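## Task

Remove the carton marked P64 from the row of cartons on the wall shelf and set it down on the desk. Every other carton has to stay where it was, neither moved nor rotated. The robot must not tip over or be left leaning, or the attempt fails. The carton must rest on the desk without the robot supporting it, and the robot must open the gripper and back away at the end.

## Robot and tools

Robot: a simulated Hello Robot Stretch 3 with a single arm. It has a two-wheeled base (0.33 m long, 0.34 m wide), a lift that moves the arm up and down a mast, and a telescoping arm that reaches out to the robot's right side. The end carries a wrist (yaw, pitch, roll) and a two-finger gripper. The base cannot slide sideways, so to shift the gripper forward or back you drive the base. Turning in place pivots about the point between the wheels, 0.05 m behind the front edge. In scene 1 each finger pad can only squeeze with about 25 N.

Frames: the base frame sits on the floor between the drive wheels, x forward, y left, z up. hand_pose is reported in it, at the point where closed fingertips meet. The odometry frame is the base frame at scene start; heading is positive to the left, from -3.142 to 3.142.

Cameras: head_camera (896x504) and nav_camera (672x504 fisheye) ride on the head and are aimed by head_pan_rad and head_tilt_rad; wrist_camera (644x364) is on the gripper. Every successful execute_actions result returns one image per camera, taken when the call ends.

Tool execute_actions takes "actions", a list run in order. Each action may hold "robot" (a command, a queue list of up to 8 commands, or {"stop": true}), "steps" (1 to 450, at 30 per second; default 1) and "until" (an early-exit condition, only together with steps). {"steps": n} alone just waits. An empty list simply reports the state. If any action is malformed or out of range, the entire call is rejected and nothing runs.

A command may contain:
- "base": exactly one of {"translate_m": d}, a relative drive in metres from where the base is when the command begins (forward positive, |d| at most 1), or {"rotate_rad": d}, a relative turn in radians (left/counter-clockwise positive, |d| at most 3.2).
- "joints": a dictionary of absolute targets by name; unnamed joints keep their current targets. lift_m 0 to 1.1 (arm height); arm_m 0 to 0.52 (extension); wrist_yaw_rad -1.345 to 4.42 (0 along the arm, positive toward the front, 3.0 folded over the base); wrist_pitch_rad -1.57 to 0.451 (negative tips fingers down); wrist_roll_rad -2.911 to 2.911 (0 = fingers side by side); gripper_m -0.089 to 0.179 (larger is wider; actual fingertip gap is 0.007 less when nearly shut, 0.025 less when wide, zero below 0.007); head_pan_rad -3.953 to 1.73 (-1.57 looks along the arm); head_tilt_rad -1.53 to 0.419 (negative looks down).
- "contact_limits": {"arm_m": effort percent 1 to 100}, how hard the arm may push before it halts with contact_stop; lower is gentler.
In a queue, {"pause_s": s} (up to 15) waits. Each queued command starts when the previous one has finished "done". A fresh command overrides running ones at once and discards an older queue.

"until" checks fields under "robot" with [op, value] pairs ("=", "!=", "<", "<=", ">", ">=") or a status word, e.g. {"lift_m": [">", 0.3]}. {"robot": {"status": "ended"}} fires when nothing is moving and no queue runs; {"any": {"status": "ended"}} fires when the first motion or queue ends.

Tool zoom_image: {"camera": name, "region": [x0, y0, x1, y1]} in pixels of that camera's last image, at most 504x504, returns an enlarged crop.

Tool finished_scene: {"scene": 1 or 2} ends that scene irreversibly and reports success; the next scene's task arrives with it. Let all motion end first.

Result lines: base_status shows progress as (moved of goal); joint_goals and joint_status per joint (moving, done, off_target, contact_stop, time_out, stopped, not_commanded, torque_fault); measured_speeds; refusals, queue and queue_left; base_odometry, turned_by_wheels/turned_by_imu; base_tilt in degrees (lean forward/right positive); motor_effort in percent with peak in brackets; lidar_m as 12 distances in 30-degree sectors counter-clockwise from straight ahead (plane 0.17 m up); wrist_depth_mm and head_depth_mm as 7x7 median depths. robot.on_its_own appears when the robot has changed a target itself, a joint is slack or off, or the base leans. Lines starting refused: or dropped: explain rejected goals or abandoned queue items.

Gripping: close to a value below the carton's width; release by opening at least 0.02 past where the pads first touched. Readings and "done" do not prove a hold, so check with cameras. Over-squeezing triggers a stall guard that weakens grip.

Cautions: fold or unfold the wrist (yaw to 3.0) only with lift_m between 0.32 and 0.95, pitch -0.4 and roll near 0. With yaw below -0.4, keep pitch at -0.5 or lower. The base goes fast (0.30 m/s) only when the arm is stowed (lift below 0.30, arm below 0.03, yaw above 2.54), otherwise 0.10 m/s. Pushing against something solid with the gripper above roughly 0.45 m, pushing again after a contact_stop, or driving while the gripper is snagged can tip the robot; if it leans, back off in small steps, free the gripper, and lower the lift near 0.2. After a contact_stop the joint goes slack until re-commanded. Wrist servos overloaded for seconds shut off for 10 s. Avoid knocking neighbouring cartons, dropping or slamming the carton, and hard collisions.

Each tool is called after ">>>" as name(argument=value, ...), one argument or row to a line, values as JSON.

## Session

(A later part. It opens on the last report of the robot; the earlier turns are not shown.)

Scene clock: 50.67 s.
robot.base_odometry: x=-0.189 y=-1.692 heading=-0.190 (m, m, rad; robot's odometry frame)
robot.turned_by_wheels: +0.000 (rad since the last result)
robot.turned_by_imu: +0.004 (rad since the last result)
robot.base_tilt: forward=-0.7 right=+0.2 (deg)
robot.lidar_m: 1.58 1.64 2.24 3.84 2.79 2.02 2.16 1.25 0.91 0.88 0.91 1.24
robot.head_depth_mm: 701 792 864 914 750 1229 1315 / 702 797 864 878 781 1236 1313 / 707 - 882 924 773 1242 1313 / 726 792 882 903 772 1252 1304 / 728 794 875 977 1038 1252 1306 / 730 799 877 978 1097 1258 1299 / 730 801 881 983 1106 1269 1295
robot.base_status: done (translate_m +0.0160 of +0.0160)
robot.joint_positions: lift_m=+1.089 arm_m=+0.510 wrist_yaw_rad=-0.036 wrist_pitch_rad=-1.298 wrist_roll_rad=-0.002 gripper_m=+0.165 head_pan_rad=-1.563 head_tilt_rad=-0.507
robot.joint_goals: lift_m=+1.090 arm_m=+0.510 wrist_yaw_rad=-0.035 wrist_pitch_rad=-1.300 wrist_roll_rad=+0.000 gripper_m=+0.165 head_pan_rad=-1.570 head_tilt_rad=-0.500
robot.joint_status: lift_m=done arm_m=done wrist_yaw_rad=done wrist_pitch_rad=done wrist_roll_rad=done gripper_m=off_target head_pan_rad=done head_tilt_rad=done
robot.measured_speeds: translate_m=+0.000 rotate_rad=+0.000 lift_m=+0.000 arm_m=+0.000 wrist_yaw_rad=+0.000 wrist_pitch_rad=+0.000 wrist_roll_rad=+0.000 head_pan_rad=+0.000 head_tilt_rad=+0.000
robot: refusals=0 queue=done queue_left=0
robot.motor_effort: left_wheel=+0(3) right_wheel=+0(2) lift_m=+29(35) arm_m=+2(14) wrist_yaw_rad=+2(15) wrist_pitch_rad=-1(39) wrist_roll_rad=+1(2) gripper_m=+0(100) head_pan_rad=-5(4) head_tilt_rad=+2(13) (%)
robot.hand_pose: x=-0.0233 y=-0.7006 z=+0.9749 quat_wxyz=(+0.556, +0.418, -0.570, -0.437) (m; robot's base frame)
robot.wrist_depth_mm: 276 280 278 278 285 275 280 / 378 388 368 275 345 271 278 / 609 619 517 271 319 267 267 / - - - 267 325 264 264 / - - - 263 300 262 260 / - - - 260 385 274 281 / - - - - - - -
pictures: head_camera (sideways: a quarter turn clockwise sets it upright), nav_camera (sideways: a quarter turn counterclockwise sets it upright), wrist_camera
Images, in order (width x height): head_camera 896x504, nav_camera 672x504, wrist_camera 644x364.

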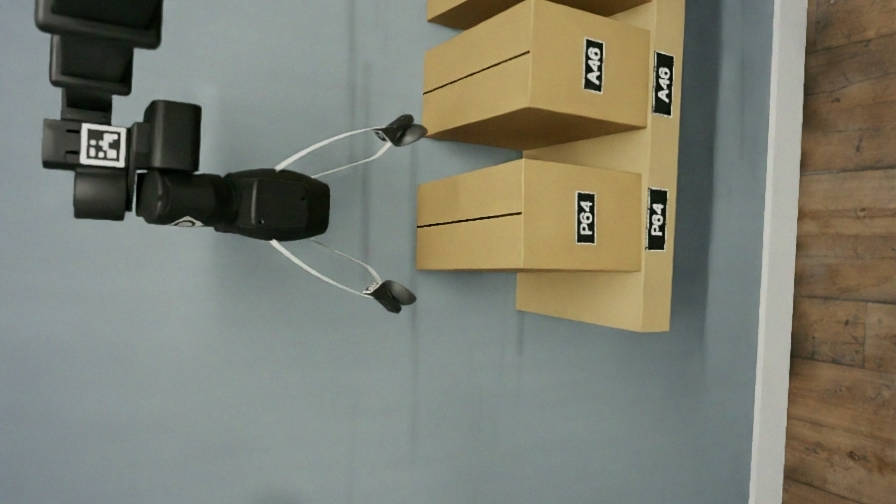

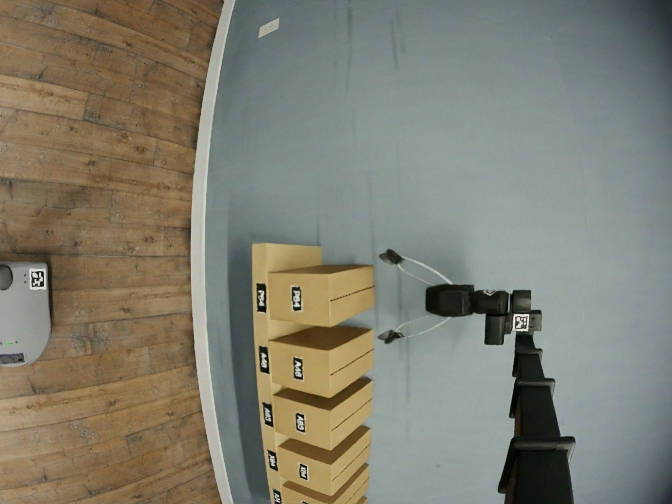

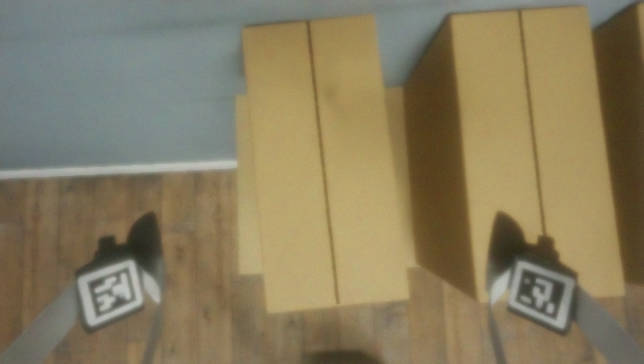

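>>> execute_actions(
  actions=[
    {"robot":{"joints":{"lift_m":0.98,"wrist_pitch_rad":-1.15,"arm_m":0.52,"wrist_roll_rad":0.07}},"steps":450,"until":{"robot":{"status":"ended"}}},
  ],
)

Scene clock: 52.60 s.
robot.base_odometry: x=-0.189 y=-1.692 heading=-0.190 (m, m, rad; robot's odometry frame)
robot.turned_by_wheels: +0.000 (rad since the last result)
robot.turned_by_imu: +0.000 (rad since the last result)
robot.base_tilt: forward=-0.7 right=+0.0 (deg)
robot.lidar_m: 1.58 1.64 2.24 3.83 2.79 2.02 2.16 1.25 0.91 0.88 0.91 1.24
robot.head_depth_mm: 719 783 - 880 751 1229 1317 / 718 778 881 911 780 1235 1315 / 722 771 - 903 774 1241 1307 / 726 793 869 858 771 1246 1305 / 728 798 880 977 1041 1258 1303 / 730 795 880 980 1102 1264 1297 / 731 799 883 981 1108 1269 1282
robot.base_status: done (translate_m +0.0160 of +0.0160)
robot.joint_positions: lift_m=+0.981 arm_m=+0.520 wrist_yaw_rad=-0.036 wrist_pitch_rad=-1.161 wrist_roll_rad=+0.065 gripper_m=+0.165 head_pan_rad=-1.563 head_tilt_rad=-0.507
robot.joint_goals: lift_m=+0.980 arm_m=+0.520 wrist_yaw_rad=-0.035 wrist_pitch_rad=-1.150 wrist_roll_rad=+0.070 gripper_m=+0.165 head_pan_rad=-1.570 head_tilt_rad=-0.500
robot.joint_status: lift_m=done arm_m=done wrist_yaw_rad=done wrist_pitch_rad=done wrist_roll_rad=done gripper_m=off_target head_pan_rad=done head_tilt_rad=done
robot.measured_speeds: translate_m=+0.000 rotate_rad=+0.000 lift_m=+0.000 arm_m=+0.000 wrist_yaw_rad=+0.000 wrist_pitch_rad=+0.000 wrist_roll_rad=+0.000 head_pan_rad=+0.000 head_tilt_rad=+0.000
robot: refusals=0 queue=done queue_left=0
robot.motor_effort: left_wheel=+0(1) right_wheel=+0(0) lift_m=+12(30) arm_m=+2(3) wrist_yaw_rad=+1(1) wrist_pitch_rad=+3(3) wrist_roll_rad=+2(3) gripper_m=+0(0) head_pan_rad=-5(4) head_tilt_rad=+2(2) (%)
robot.hand_pose: x=-0.0245 y=-0.7447 z=+0.8746 quat_wxyz=(+0.564, +0.364, -0.617, -0.411) (m; robot's base frame)
robot.wrist_depth_mm: 189 195 192 191 213 188 182 / 237 247 186 183 259 188 176 / 318 336 179 176 268 194 169 / 486 535 173 170 170 202 162 / 984 - 167 163 163 243 159 / - - 162 159 157 262 153 / 985 963 157 154 152 219 153
pictures: head_camera (sideways: a quarter turn clockwise sets it upright), nav_camera (sideways: a quarter turn counterclockwise sets it upright), wrist_camera
Images, in order (width x height): head_camera 896x504, nav_camera 672x504, wrist_camera 644x364.

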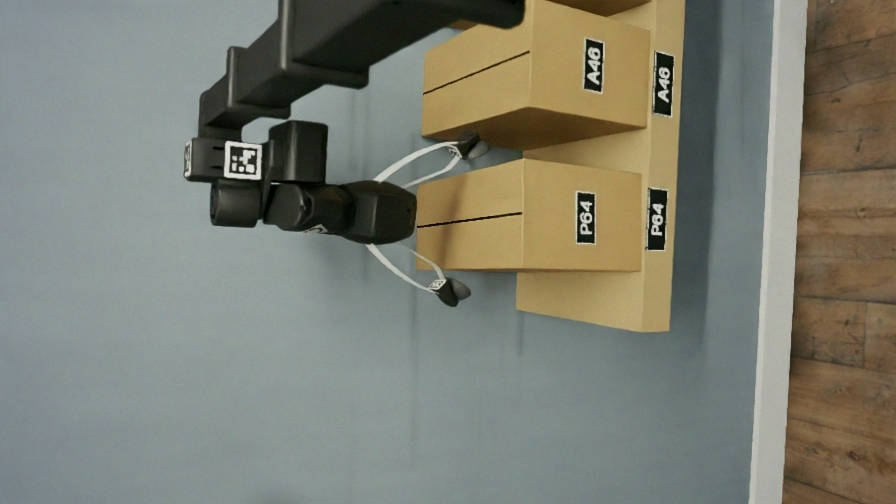

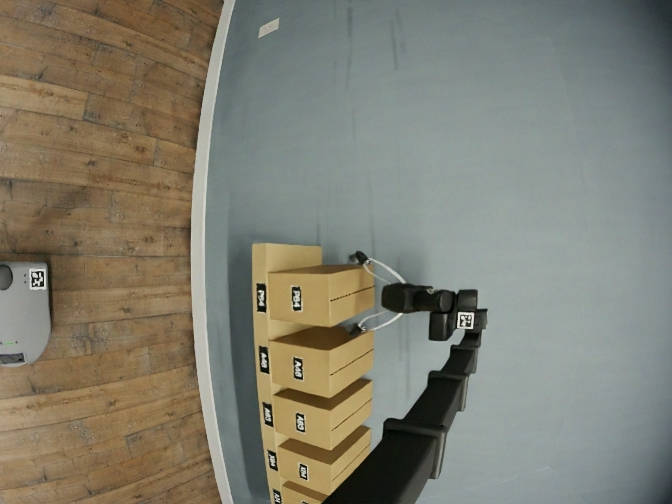

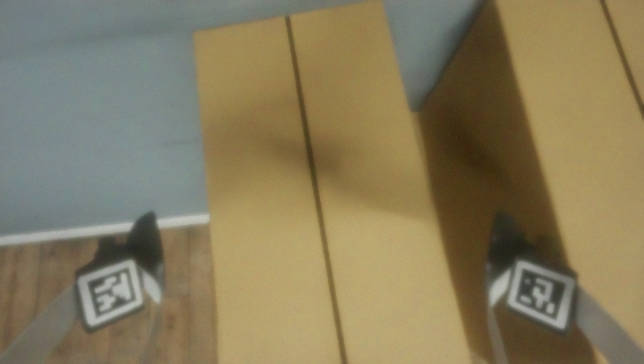

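Wrong sign.

>>> execute_actions(
  actions=[
    {"robot":[{"joints":{"wrist_roll_rad":-0.08}},{"joints":{"lift_m":0.94}},{"joints":{"gripper_m":0.07}},{"pause_s":0.5},{"joints":{"lift_m":1.0}}],"steps":450,"until":{"robot":{"status":"ended"}}},
  ],
)

Scene clock: 57.47 s.
robot.base_odometry: x=-0.189 y=-1.692 heading=-0.190 (m, m, rad; robot's odometry frame)
robot.turned_by_wheels: +0.000 (rad since the last result)
robot.turned_by_imu: +0.001 (rad since the last result)
robot.base_tilt: forward=-0.7 right=+0.1 (deg)
robot.lidar_m: 1.58 1.64 2.25 3.83 2.78 2.01 2.16 1.25 0.91 0.88 0.91 1.24
robot.head_depth_mm: 717 774 - 878 749 1229 1322 / 720 769 875 918 779 1239 1314 / 724 772 886 757 775 1242 1307 / 725 790 872 755 768 1253 1301 / 727 794 878 975 1041 1262 1298 / 733 797 879 976 1104 1267 1296 / 732 801 881 978 1105 1274 1285
robot.base_status: done (translate_m +0.0160 of +0.0160)
robot.joint_positions: lift_m=+0.999 arm_m=+0.520 wrist_yaw_rad=-0.036 wrist_pitch_rad=-1.157 wrist_roll_rad=-0.077 gripper_m=+0.085 head_pan_rad=-1.563 head_tilt_rad=-0.507
robot.joint_goals: lift_m=+1.000 arm_m=+0.520 wrist_yaw_rad=-0.035 wrist_pitch_rad=-1.150 wrist_roll_rad=-0.080 gripper_m=+0.070 head_pan_rad=-1.570 head_tilt_rad=-0.500
robot.joint_status: lift_m=done arm_m=done wrist_yaw_rad=done wrist_pitch_rad=done wrist_roll_rad=done gripper_m=off_target head_pan_rad=done head_tilt_rad=done
robot.measured_speeds: translate_m=+0.000 rotate_rad=+0.000 lift_m=+0.000 arm_m=+0.000 wrist_yaw_rad=+0.000 wrist_pitch_rad=+0.000 wrist_roll_rad=+0.000 head_pan_rad=+0.000 head_tilt_rad=+0.000
robot: refusals=0 queue=done queue_left=0
robot.motor_effort: left_wheel=-1(0) right_wheel=+1(0) lift_m=+29(31) arm_m=+2(1) wrist_yaw_rad=+1(1) wrist_pitch_rad=+2(3) wrist_roll_rad=-2(1) gripper_m=-100(100) head_pan_rad=-4(6) head_tilt_rad=+3(2) (%)
robot.hand_pose: x=-0.0245 y=-0.7457 z=+0.8939 quat_wxyz=(+0.608, +0.391, -0.576, -0.383) (m; robot's base frame)
robot.wrist_depth_mm: 217 215 152 152 153 205 202 / 286 280 146 146 146 209 207 / 418 406 141 140 140 207 199 / 764 725 135 135 135 206 192 / - - 130 130 130 186 184 / - - 126 126 126 - 179 / 955 978 122 121 121 191 173
pictures: head_camera (sideways: a quarter turn clockwise sets it upright), nav_camera (sideways: a quarter turn counterclockwise sets it upright), wrist_camera
Images, in order (width x height): head_camera 896x504, nav_camera 672x504, wrist_camera 644x364.

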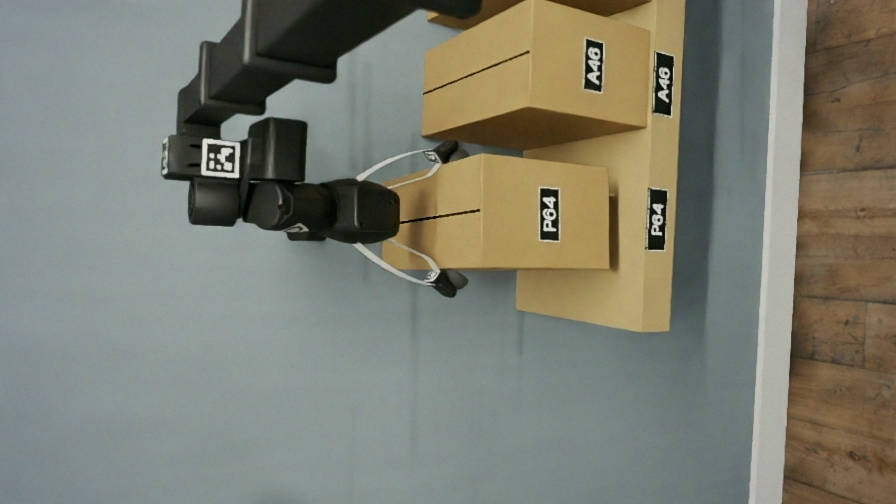

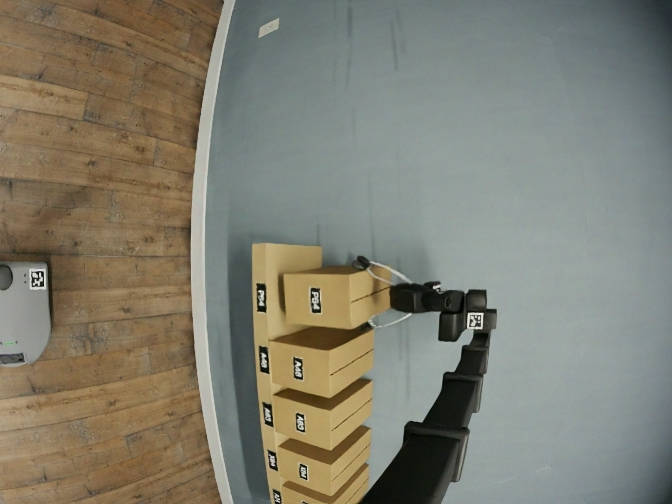

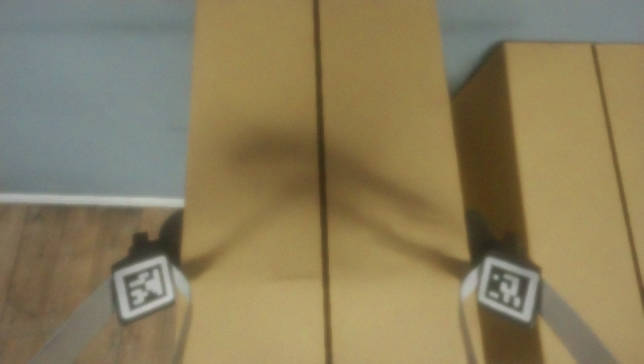

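>>> execute_actions(
  actions=[
    {"robot":[{"joints":{"arm_m":0.1}},{"base":{"rotate_rad":1.68},"joints":{"lift_m":1.09}},{"base":{"translate_m":1}},{"base":{"translate_m":1}},{"base":{"translate_m":0.6}},{"base":{"rotate_rad":1.5},"joints":{"head_tilt_rad":-0.8}}],"steps":450,"until":{"robot":{"status":"ended"}}},
    {"steps":450,"until":{"robot":{"status":"ended"}}},
    {"steps":450,"until":{"robot":{"status":"ended"}}},
  ],
)

Scene clock: 98.13 s.
robot.base_odometry: x=+0.022 y=+0.899 heading=+2.990 (m, m, rad; robot's odometry frame)
robot.turned_by_wheels: +3.180 (rad since the last result)
robot.turned_by_imu: +3.178 (rad since the last result)
robot.base_tilt: forward=-0.6 right=+0.0 (deg)
robot.lidar_m: 1.52 1.77 2.79 3.43 2.53 1.92 1.85 1.77 0.94 1.29 1.14 1.92
robot.head_depth_mm: - 1182 986 800 1402 1315 1164 / - - - 366 325 1247 1163 / - - - 361 324 403 1154 / 1138 1234 473 369 324 399 1151 / 1153 1242 962 745 1473 1285 1150 / 1162 1239 961 802 1503 1305 1140 / 1170 1230 950 795 1502 1298 1137
robot.base_status: done (rotate_rad +1.4999 of +1.5000)
robot.joint_positions: lift_m=+1.089 arm_m=+0.100 wrist_yaw_rad=-0.035 wrist_pitch_rad=-1.157 wrist_roll_rad=-0.078 gripper_m=+0.081 head_pan_rad=-1.563 head_tilt_rad=-0.790
robot.joint_goals: lift_m=+1.090 arm_m=+0.100 wrist_yaw_rad=-0.035 wrist_pitch_rad=-1.150 wrist_roll_rad=-0.080 gripper_m=+0.080 head_pan_rad=-1.570 head_tilt_rad=-0.800
robot.joint_status: lift_m=done arm_m=done wrist_yaw_rad=done wrist_pitch_rad=done wrist_roll_rad=done gripper_m=off_target head_pan_rad=done head_tilt_rad=done
robot.measured_speeds: translate_m=+0.000 rotate_rad=+0.000 lift_m=+0.000 arm_m=+0.000 wrist_yaw_rad=+0.000 wrist_pitch_rad=+0.000 wrist_roll_rad=+0.000 head_pan_rad=+0.000 head_tilt_rad=+0.000
robot: refusals=0 queue=done queue_left=0
robot.on_its_own: gripper_m is held at +0.080, not at your +0.070, by its stall guard, which is not easing now
robot.motor_effort: left_wheel=-2(6) right_wheel=+3(6) lift_m=+30(31) arm_m=-2(5) wrist_yaw_rad=+0(1) wrist_pitch_rad=+2(2) wrist_roll_rad=-1(1) gripper_m=-61(100) head_pan_rad=-6(5) head_tilt_rad=-4(20) (%)
robot.hand_pose: x=-0.0244 y=-0.3262 z=+0.9839 quat_wxyz=(+0.608, +0.391, -0.575, -0.382) (m; robot's base frame)
robot.wrist_depth_mm: 489 493 151 151 152 497 500 / 467 472 145 145 145 480 484 / - - 140 140 140 462 464 / - - 135 135 134 - - / - - 130 130 130 - - / - - 126 126 126 - - / - - 122 121 121 - -
pictures: head_camera (sideways: a quarter turn clockwise sets it upright), nav_camera (sideways: a quarter turn counterclockwise sets it upright), wrist_camera
Images, in order (width x height): head_camera 896x504, nav_camera 672x504, wrist_camera 644x364.

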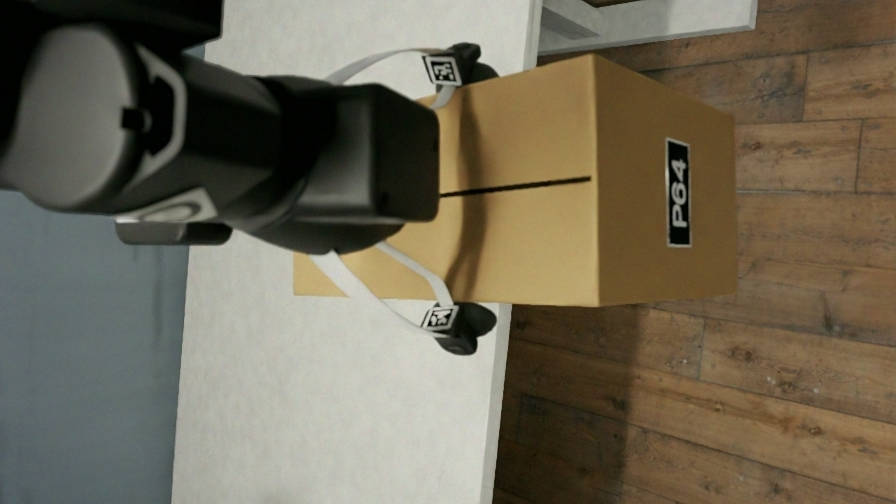

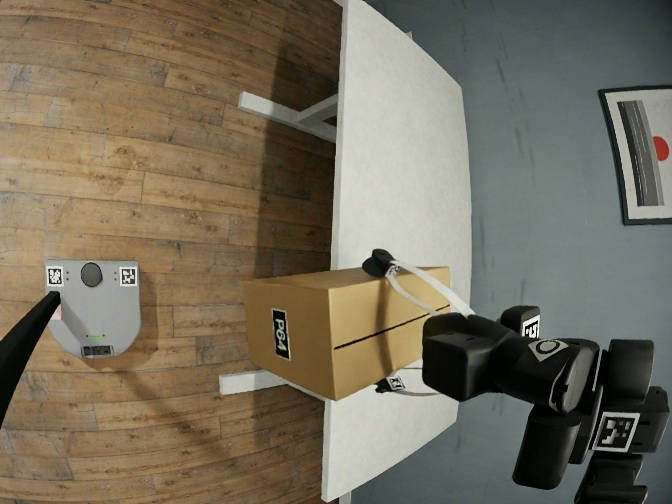

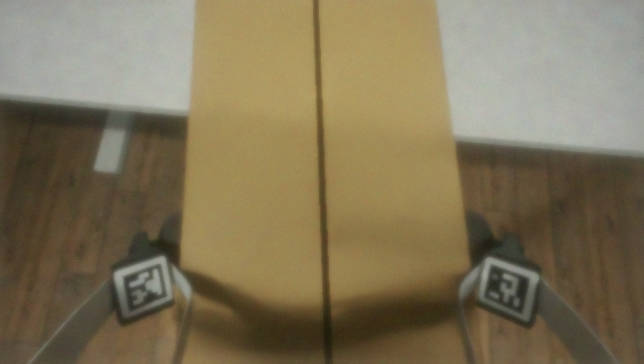

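>>> execute_actions(
  actions=[
    {"robot":[{"joints":{"arm_m":0.52}},{"joints":{"lift_m":0.985}}],"steps":450,"until":{"robot":{"status":"ended"}}},
  ],
)

Scene clock: 104.07 s.
robot.base_odometry: x=+0.022 y=+0.899 heading=+2.990 (m, m, rad; robot's odometry frame)
robot.turned_by_wheels: +0.000 (rad since the last result)
robot.turned_by_imu: +0.001 (rad since the last result)
robot.base_tilt: forward=-0.7 right=+0.1 (deg)
robot.lidar_m: 1.52 1.77 2.79 3.41 2.54 1.91 1.85 1.77 0.94 1.29 1.14 1.93
robot.head_depth_mm: - 1227 988 801 1424 1310 1163 / 1159 1226 979 793 1498 1320 1159 / - 799 711 783 1490 1322 1155 / 1144 1208 740 780 1518 1310 1153 / 1150 1236 968 787 1508 1314 1147 / 1163 1230 958 800 1501 1312 1142 / 1175 1224 955 799 1494 1299 1140
robot.base_status: done (rotate_rad +1.4999 of +1.5000)
robot.joint_positions: lift_m=+0.986 arm_m=+0.520 wrist_yaw_rad=-0.035 wrist_pitch_rad=-1.157 wrist_roll_rad=-0.078 gripper_m=+0.081 head_pan_rad=-1.563 head_tilt_rad=-0.790
robot.joint_goals: lift_m=+0.985 arm_m=+0.520 wrist_yaw_rad=-0.035 wrist_pitch_rad=-1.150 wrist_roll_rad=-0.080 gripper_m=+0.080 head_pan_rad=-1.570 head_tilt_rad=-0.800
robot.joint_status: lift_m=done arm_m=done wrist_yaw_rad=done wrist_pitch_rad=done wrist_roll_rad=done gripper_m=off_target head_pan_rad=done head_tilt_rad=done
robot.measured_speeds: translate_m=+0.000 rotate_rad=+0.000 lift_m=+0.000 arm_m=+0.000 wrist_yaw_rad=+0.000 wrist_pitch_rad=+0.000 wrist_roll_rad=+0.000 head_pan_rad=+0.000 head_tilt_rad=+0.000
robot: refusals=0 queue=done queue_left=0
robot.on_its_own: gripper_m is held at +0.080, not at your +0.070, by its stall guard, which is not easing now
robot.motor_effort: left_wheel=-2(2) right_wheel=+3(3) lift_m=+12(30) arm_m=+2(1) wrist_yaw_rad=+0(0) wrist_pitch_rad=+2(2) wrist_roll_rad=-1(1) gripper_m=-61(61) head_pan_rad=-6(5) head_tilt_rad=-2(5) (%)
robot.hand_pose: x=-0.0245 y=-0.7457 z=+0.8799 quat_wxyz=(+0.608, +0.391, -0.575, -0.382) (m; robot's base frame)
robot.wrist_depth_mm: 369 373 151 151 152 377 376 / 357 357 145 145 145 360 361 / 341 343 140 140 140 349 350 / 327 331 135 135 135 335 335 / 320 321 130 130 130 325 323 / 306 - 126 126 126 - 313 / 295 296 122 122 121 300 303
pictures: head_camera (sideways: a quarter turn clockwise sets it upright), nav_camera (sideways: a quarter turn counterclockwise sets it upright), wrist_camera
Images, in order (width x height): head_camera 896x504, nav_camera 672x504, wrist_camera 644x364.

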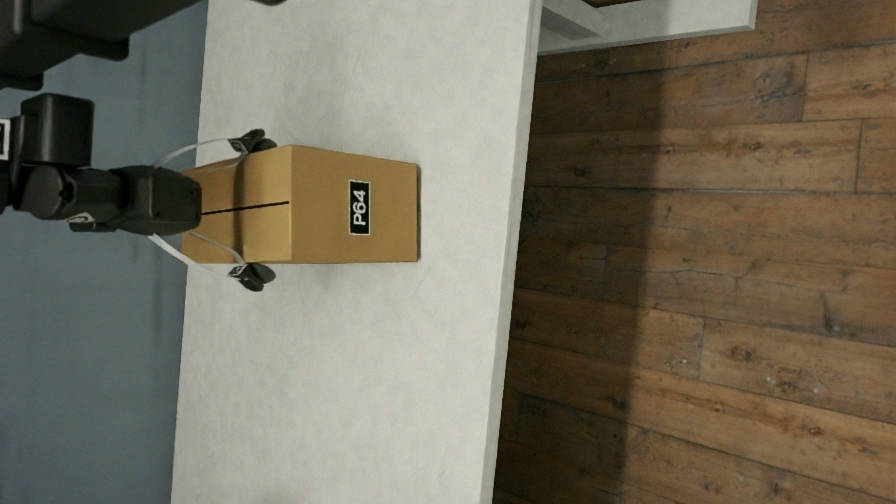

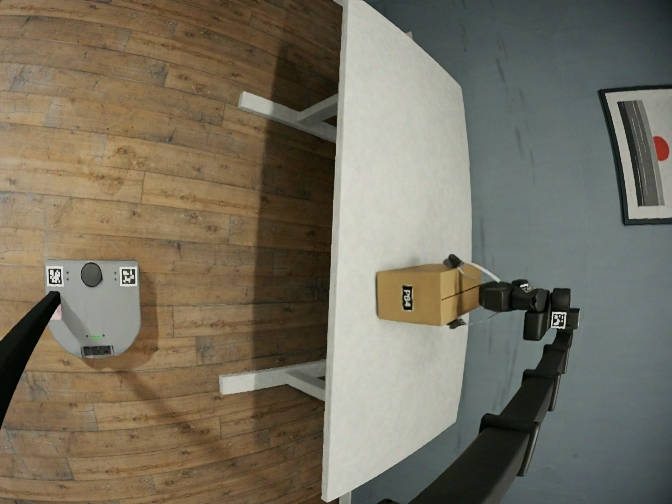

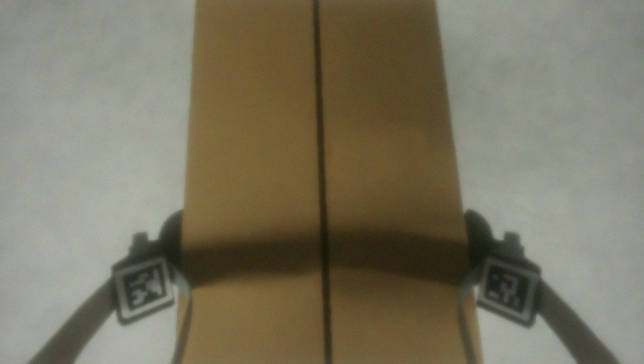

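Top is .193 above the desk; about 1.5 cm left.

>>> execute_actions(
  actions=[
    {"robot":{"joints":{"lift_m":0.968}},"steps":450,"until":{"robot":{"status":"ended"}}},
    {"robot":[{"joints":{"gripper_m":0.175}},{"joints":{"lift_m":1.09}},{"joints":{"arm_m":0.2}}],"steps":450,"until":{"robot":{"status":"ended"}}},
  ],
)

>>> finished_scene(
  scene=1,
)

Scene clock: 112.53 s.
robot.base_odometry: x=+0.022 y=+0.899 heading=+2.990 (m, m, rad; robot's odometry frame)
robot.turned_by_wheels: +0.000 (rad since the last result)
robot.turned_by_imu: +0.002 (rad since the last result)
robot.base_tilt: forward=-0.6 right=+0.1 (deg)
robot.lidar_m: 1.52 1.77 2.79 3.43 2.54 1.91 1.85 1.77 0.94 1.30 1.14 1.92
robot.head_depth_mm: 1165 1219 1004 799 1430 1314 1162 / - 1228 983 796 1491 1324 1160 / - - 723 783 1494 1305 1159 / 1123 1239 750 779 1506 1309 1158 / 1152 1241 995 785 1511 1304 1151 / 1169 1237 961 800 1507 1300 1145 / 1166 1230 957 797 1511 1297 1141
robot.base_status: done (rotate_rad +1.4999 of +1.5000)
robot.joint_positions: lift_m=+1.089 arm_m=+0.200 wrist_yaw_rad=-0.035 wrist_pitch_rad=-1.154 wrist_roll_rad=-0.078 gripper_m=+0.175 head_pan_rad=-1.563 head_tilt_rad=-0.791
robot.joint_goals: lift_m=+1.090 arm_m=+0.200 wrist_yaw_rad=-0.035 wrist_pitch_rad=-1.150 wrist_roll_rad=-0.080 gripper_m=+0.175 head_pan_rad=-1.570 head_tilt_rad=-0.800
robot.joint_status: lift_m=done arm_m=done wrist_yaw_rad=done wrist_pitch_rad=done wrist_roll_rad=done gripper_m=done head_pan_rad=done head_tilt_rad=done
robot.measured_speeds: translate_m=+0.000 rotate_rad=+0.000 lift_m=+0.000 arm_m=+0.000 wrist_yaw_rad=+0.000 wrist_pitch_rad=+0.000 wrist_roll_rad=+0.000 head_pan_rad=+0.000 head_tilt_rad=+0.000
robot: refusals=0 queue=done queue_left=0
robot.motor_effort: left_wheel=-2(5) right_wheel=+2(9) lift_m=+29(31) arm_m=-2(1) wrist_yaw_rad=+0(3) wrist_pitch_rad=+1(2) wrist_roll_rad=-1(1) gripper_m=+1(100) head_pan_rad=-6(5) head_tilt_rad=-4(4) (%)
robot.hand_pose: x=-0.0245 y=-0.4270 z=+0.9842 quat_wxyz=(+0.609, +0.390, -0.576, -0.381) (m; robot's base frame)
robot.wrist_depth_mm: 493 493 493 302 496 497 504 / 469 473 472 394 474 478 480 / 454 454 456 458 459 458 464 / - - 446 447 443 439 447 / - - - - - - - / - - - - - - - / - - - - - - -
pictures: head_camera (sideways: a quarter turn clockwise sets it upright), nav_camera (sideways: a quarter turn counterclockwise sets it upright), wrist_camera
replaced: robot.lift_m: its motion had ended contact_stop
Images, in order (width x height): head_camera 896x504, nav_camera 672x504, wrist_camera 644x364.

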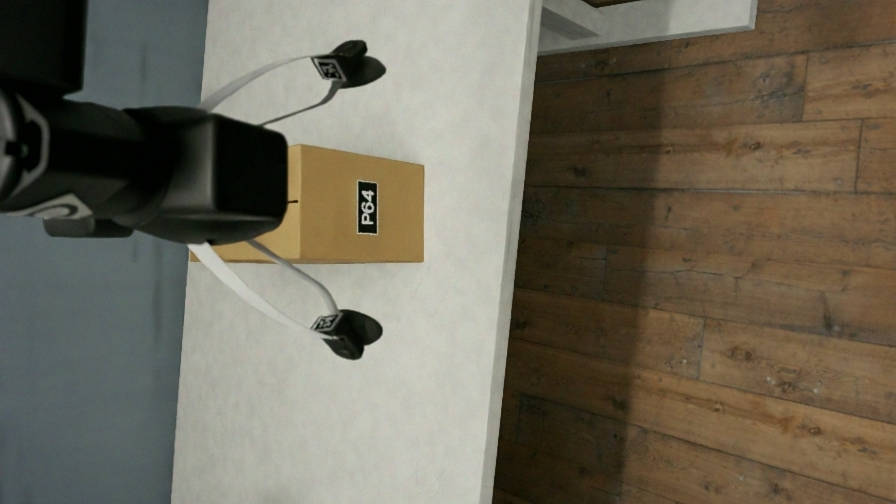

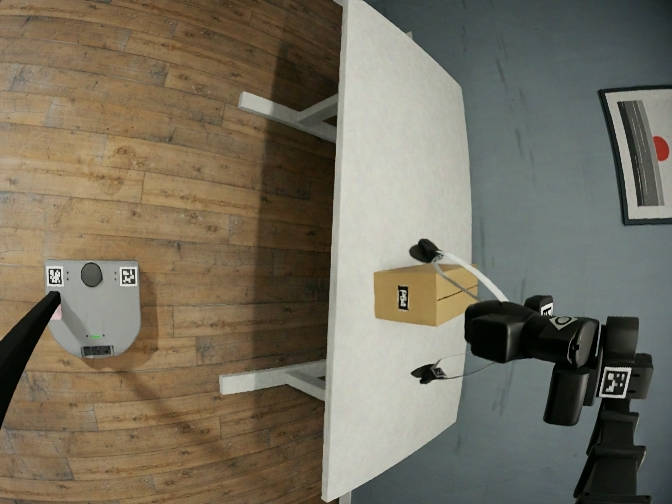

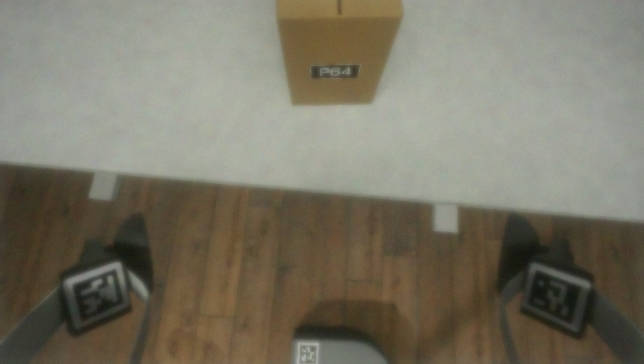

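The scene is finished: the task was done.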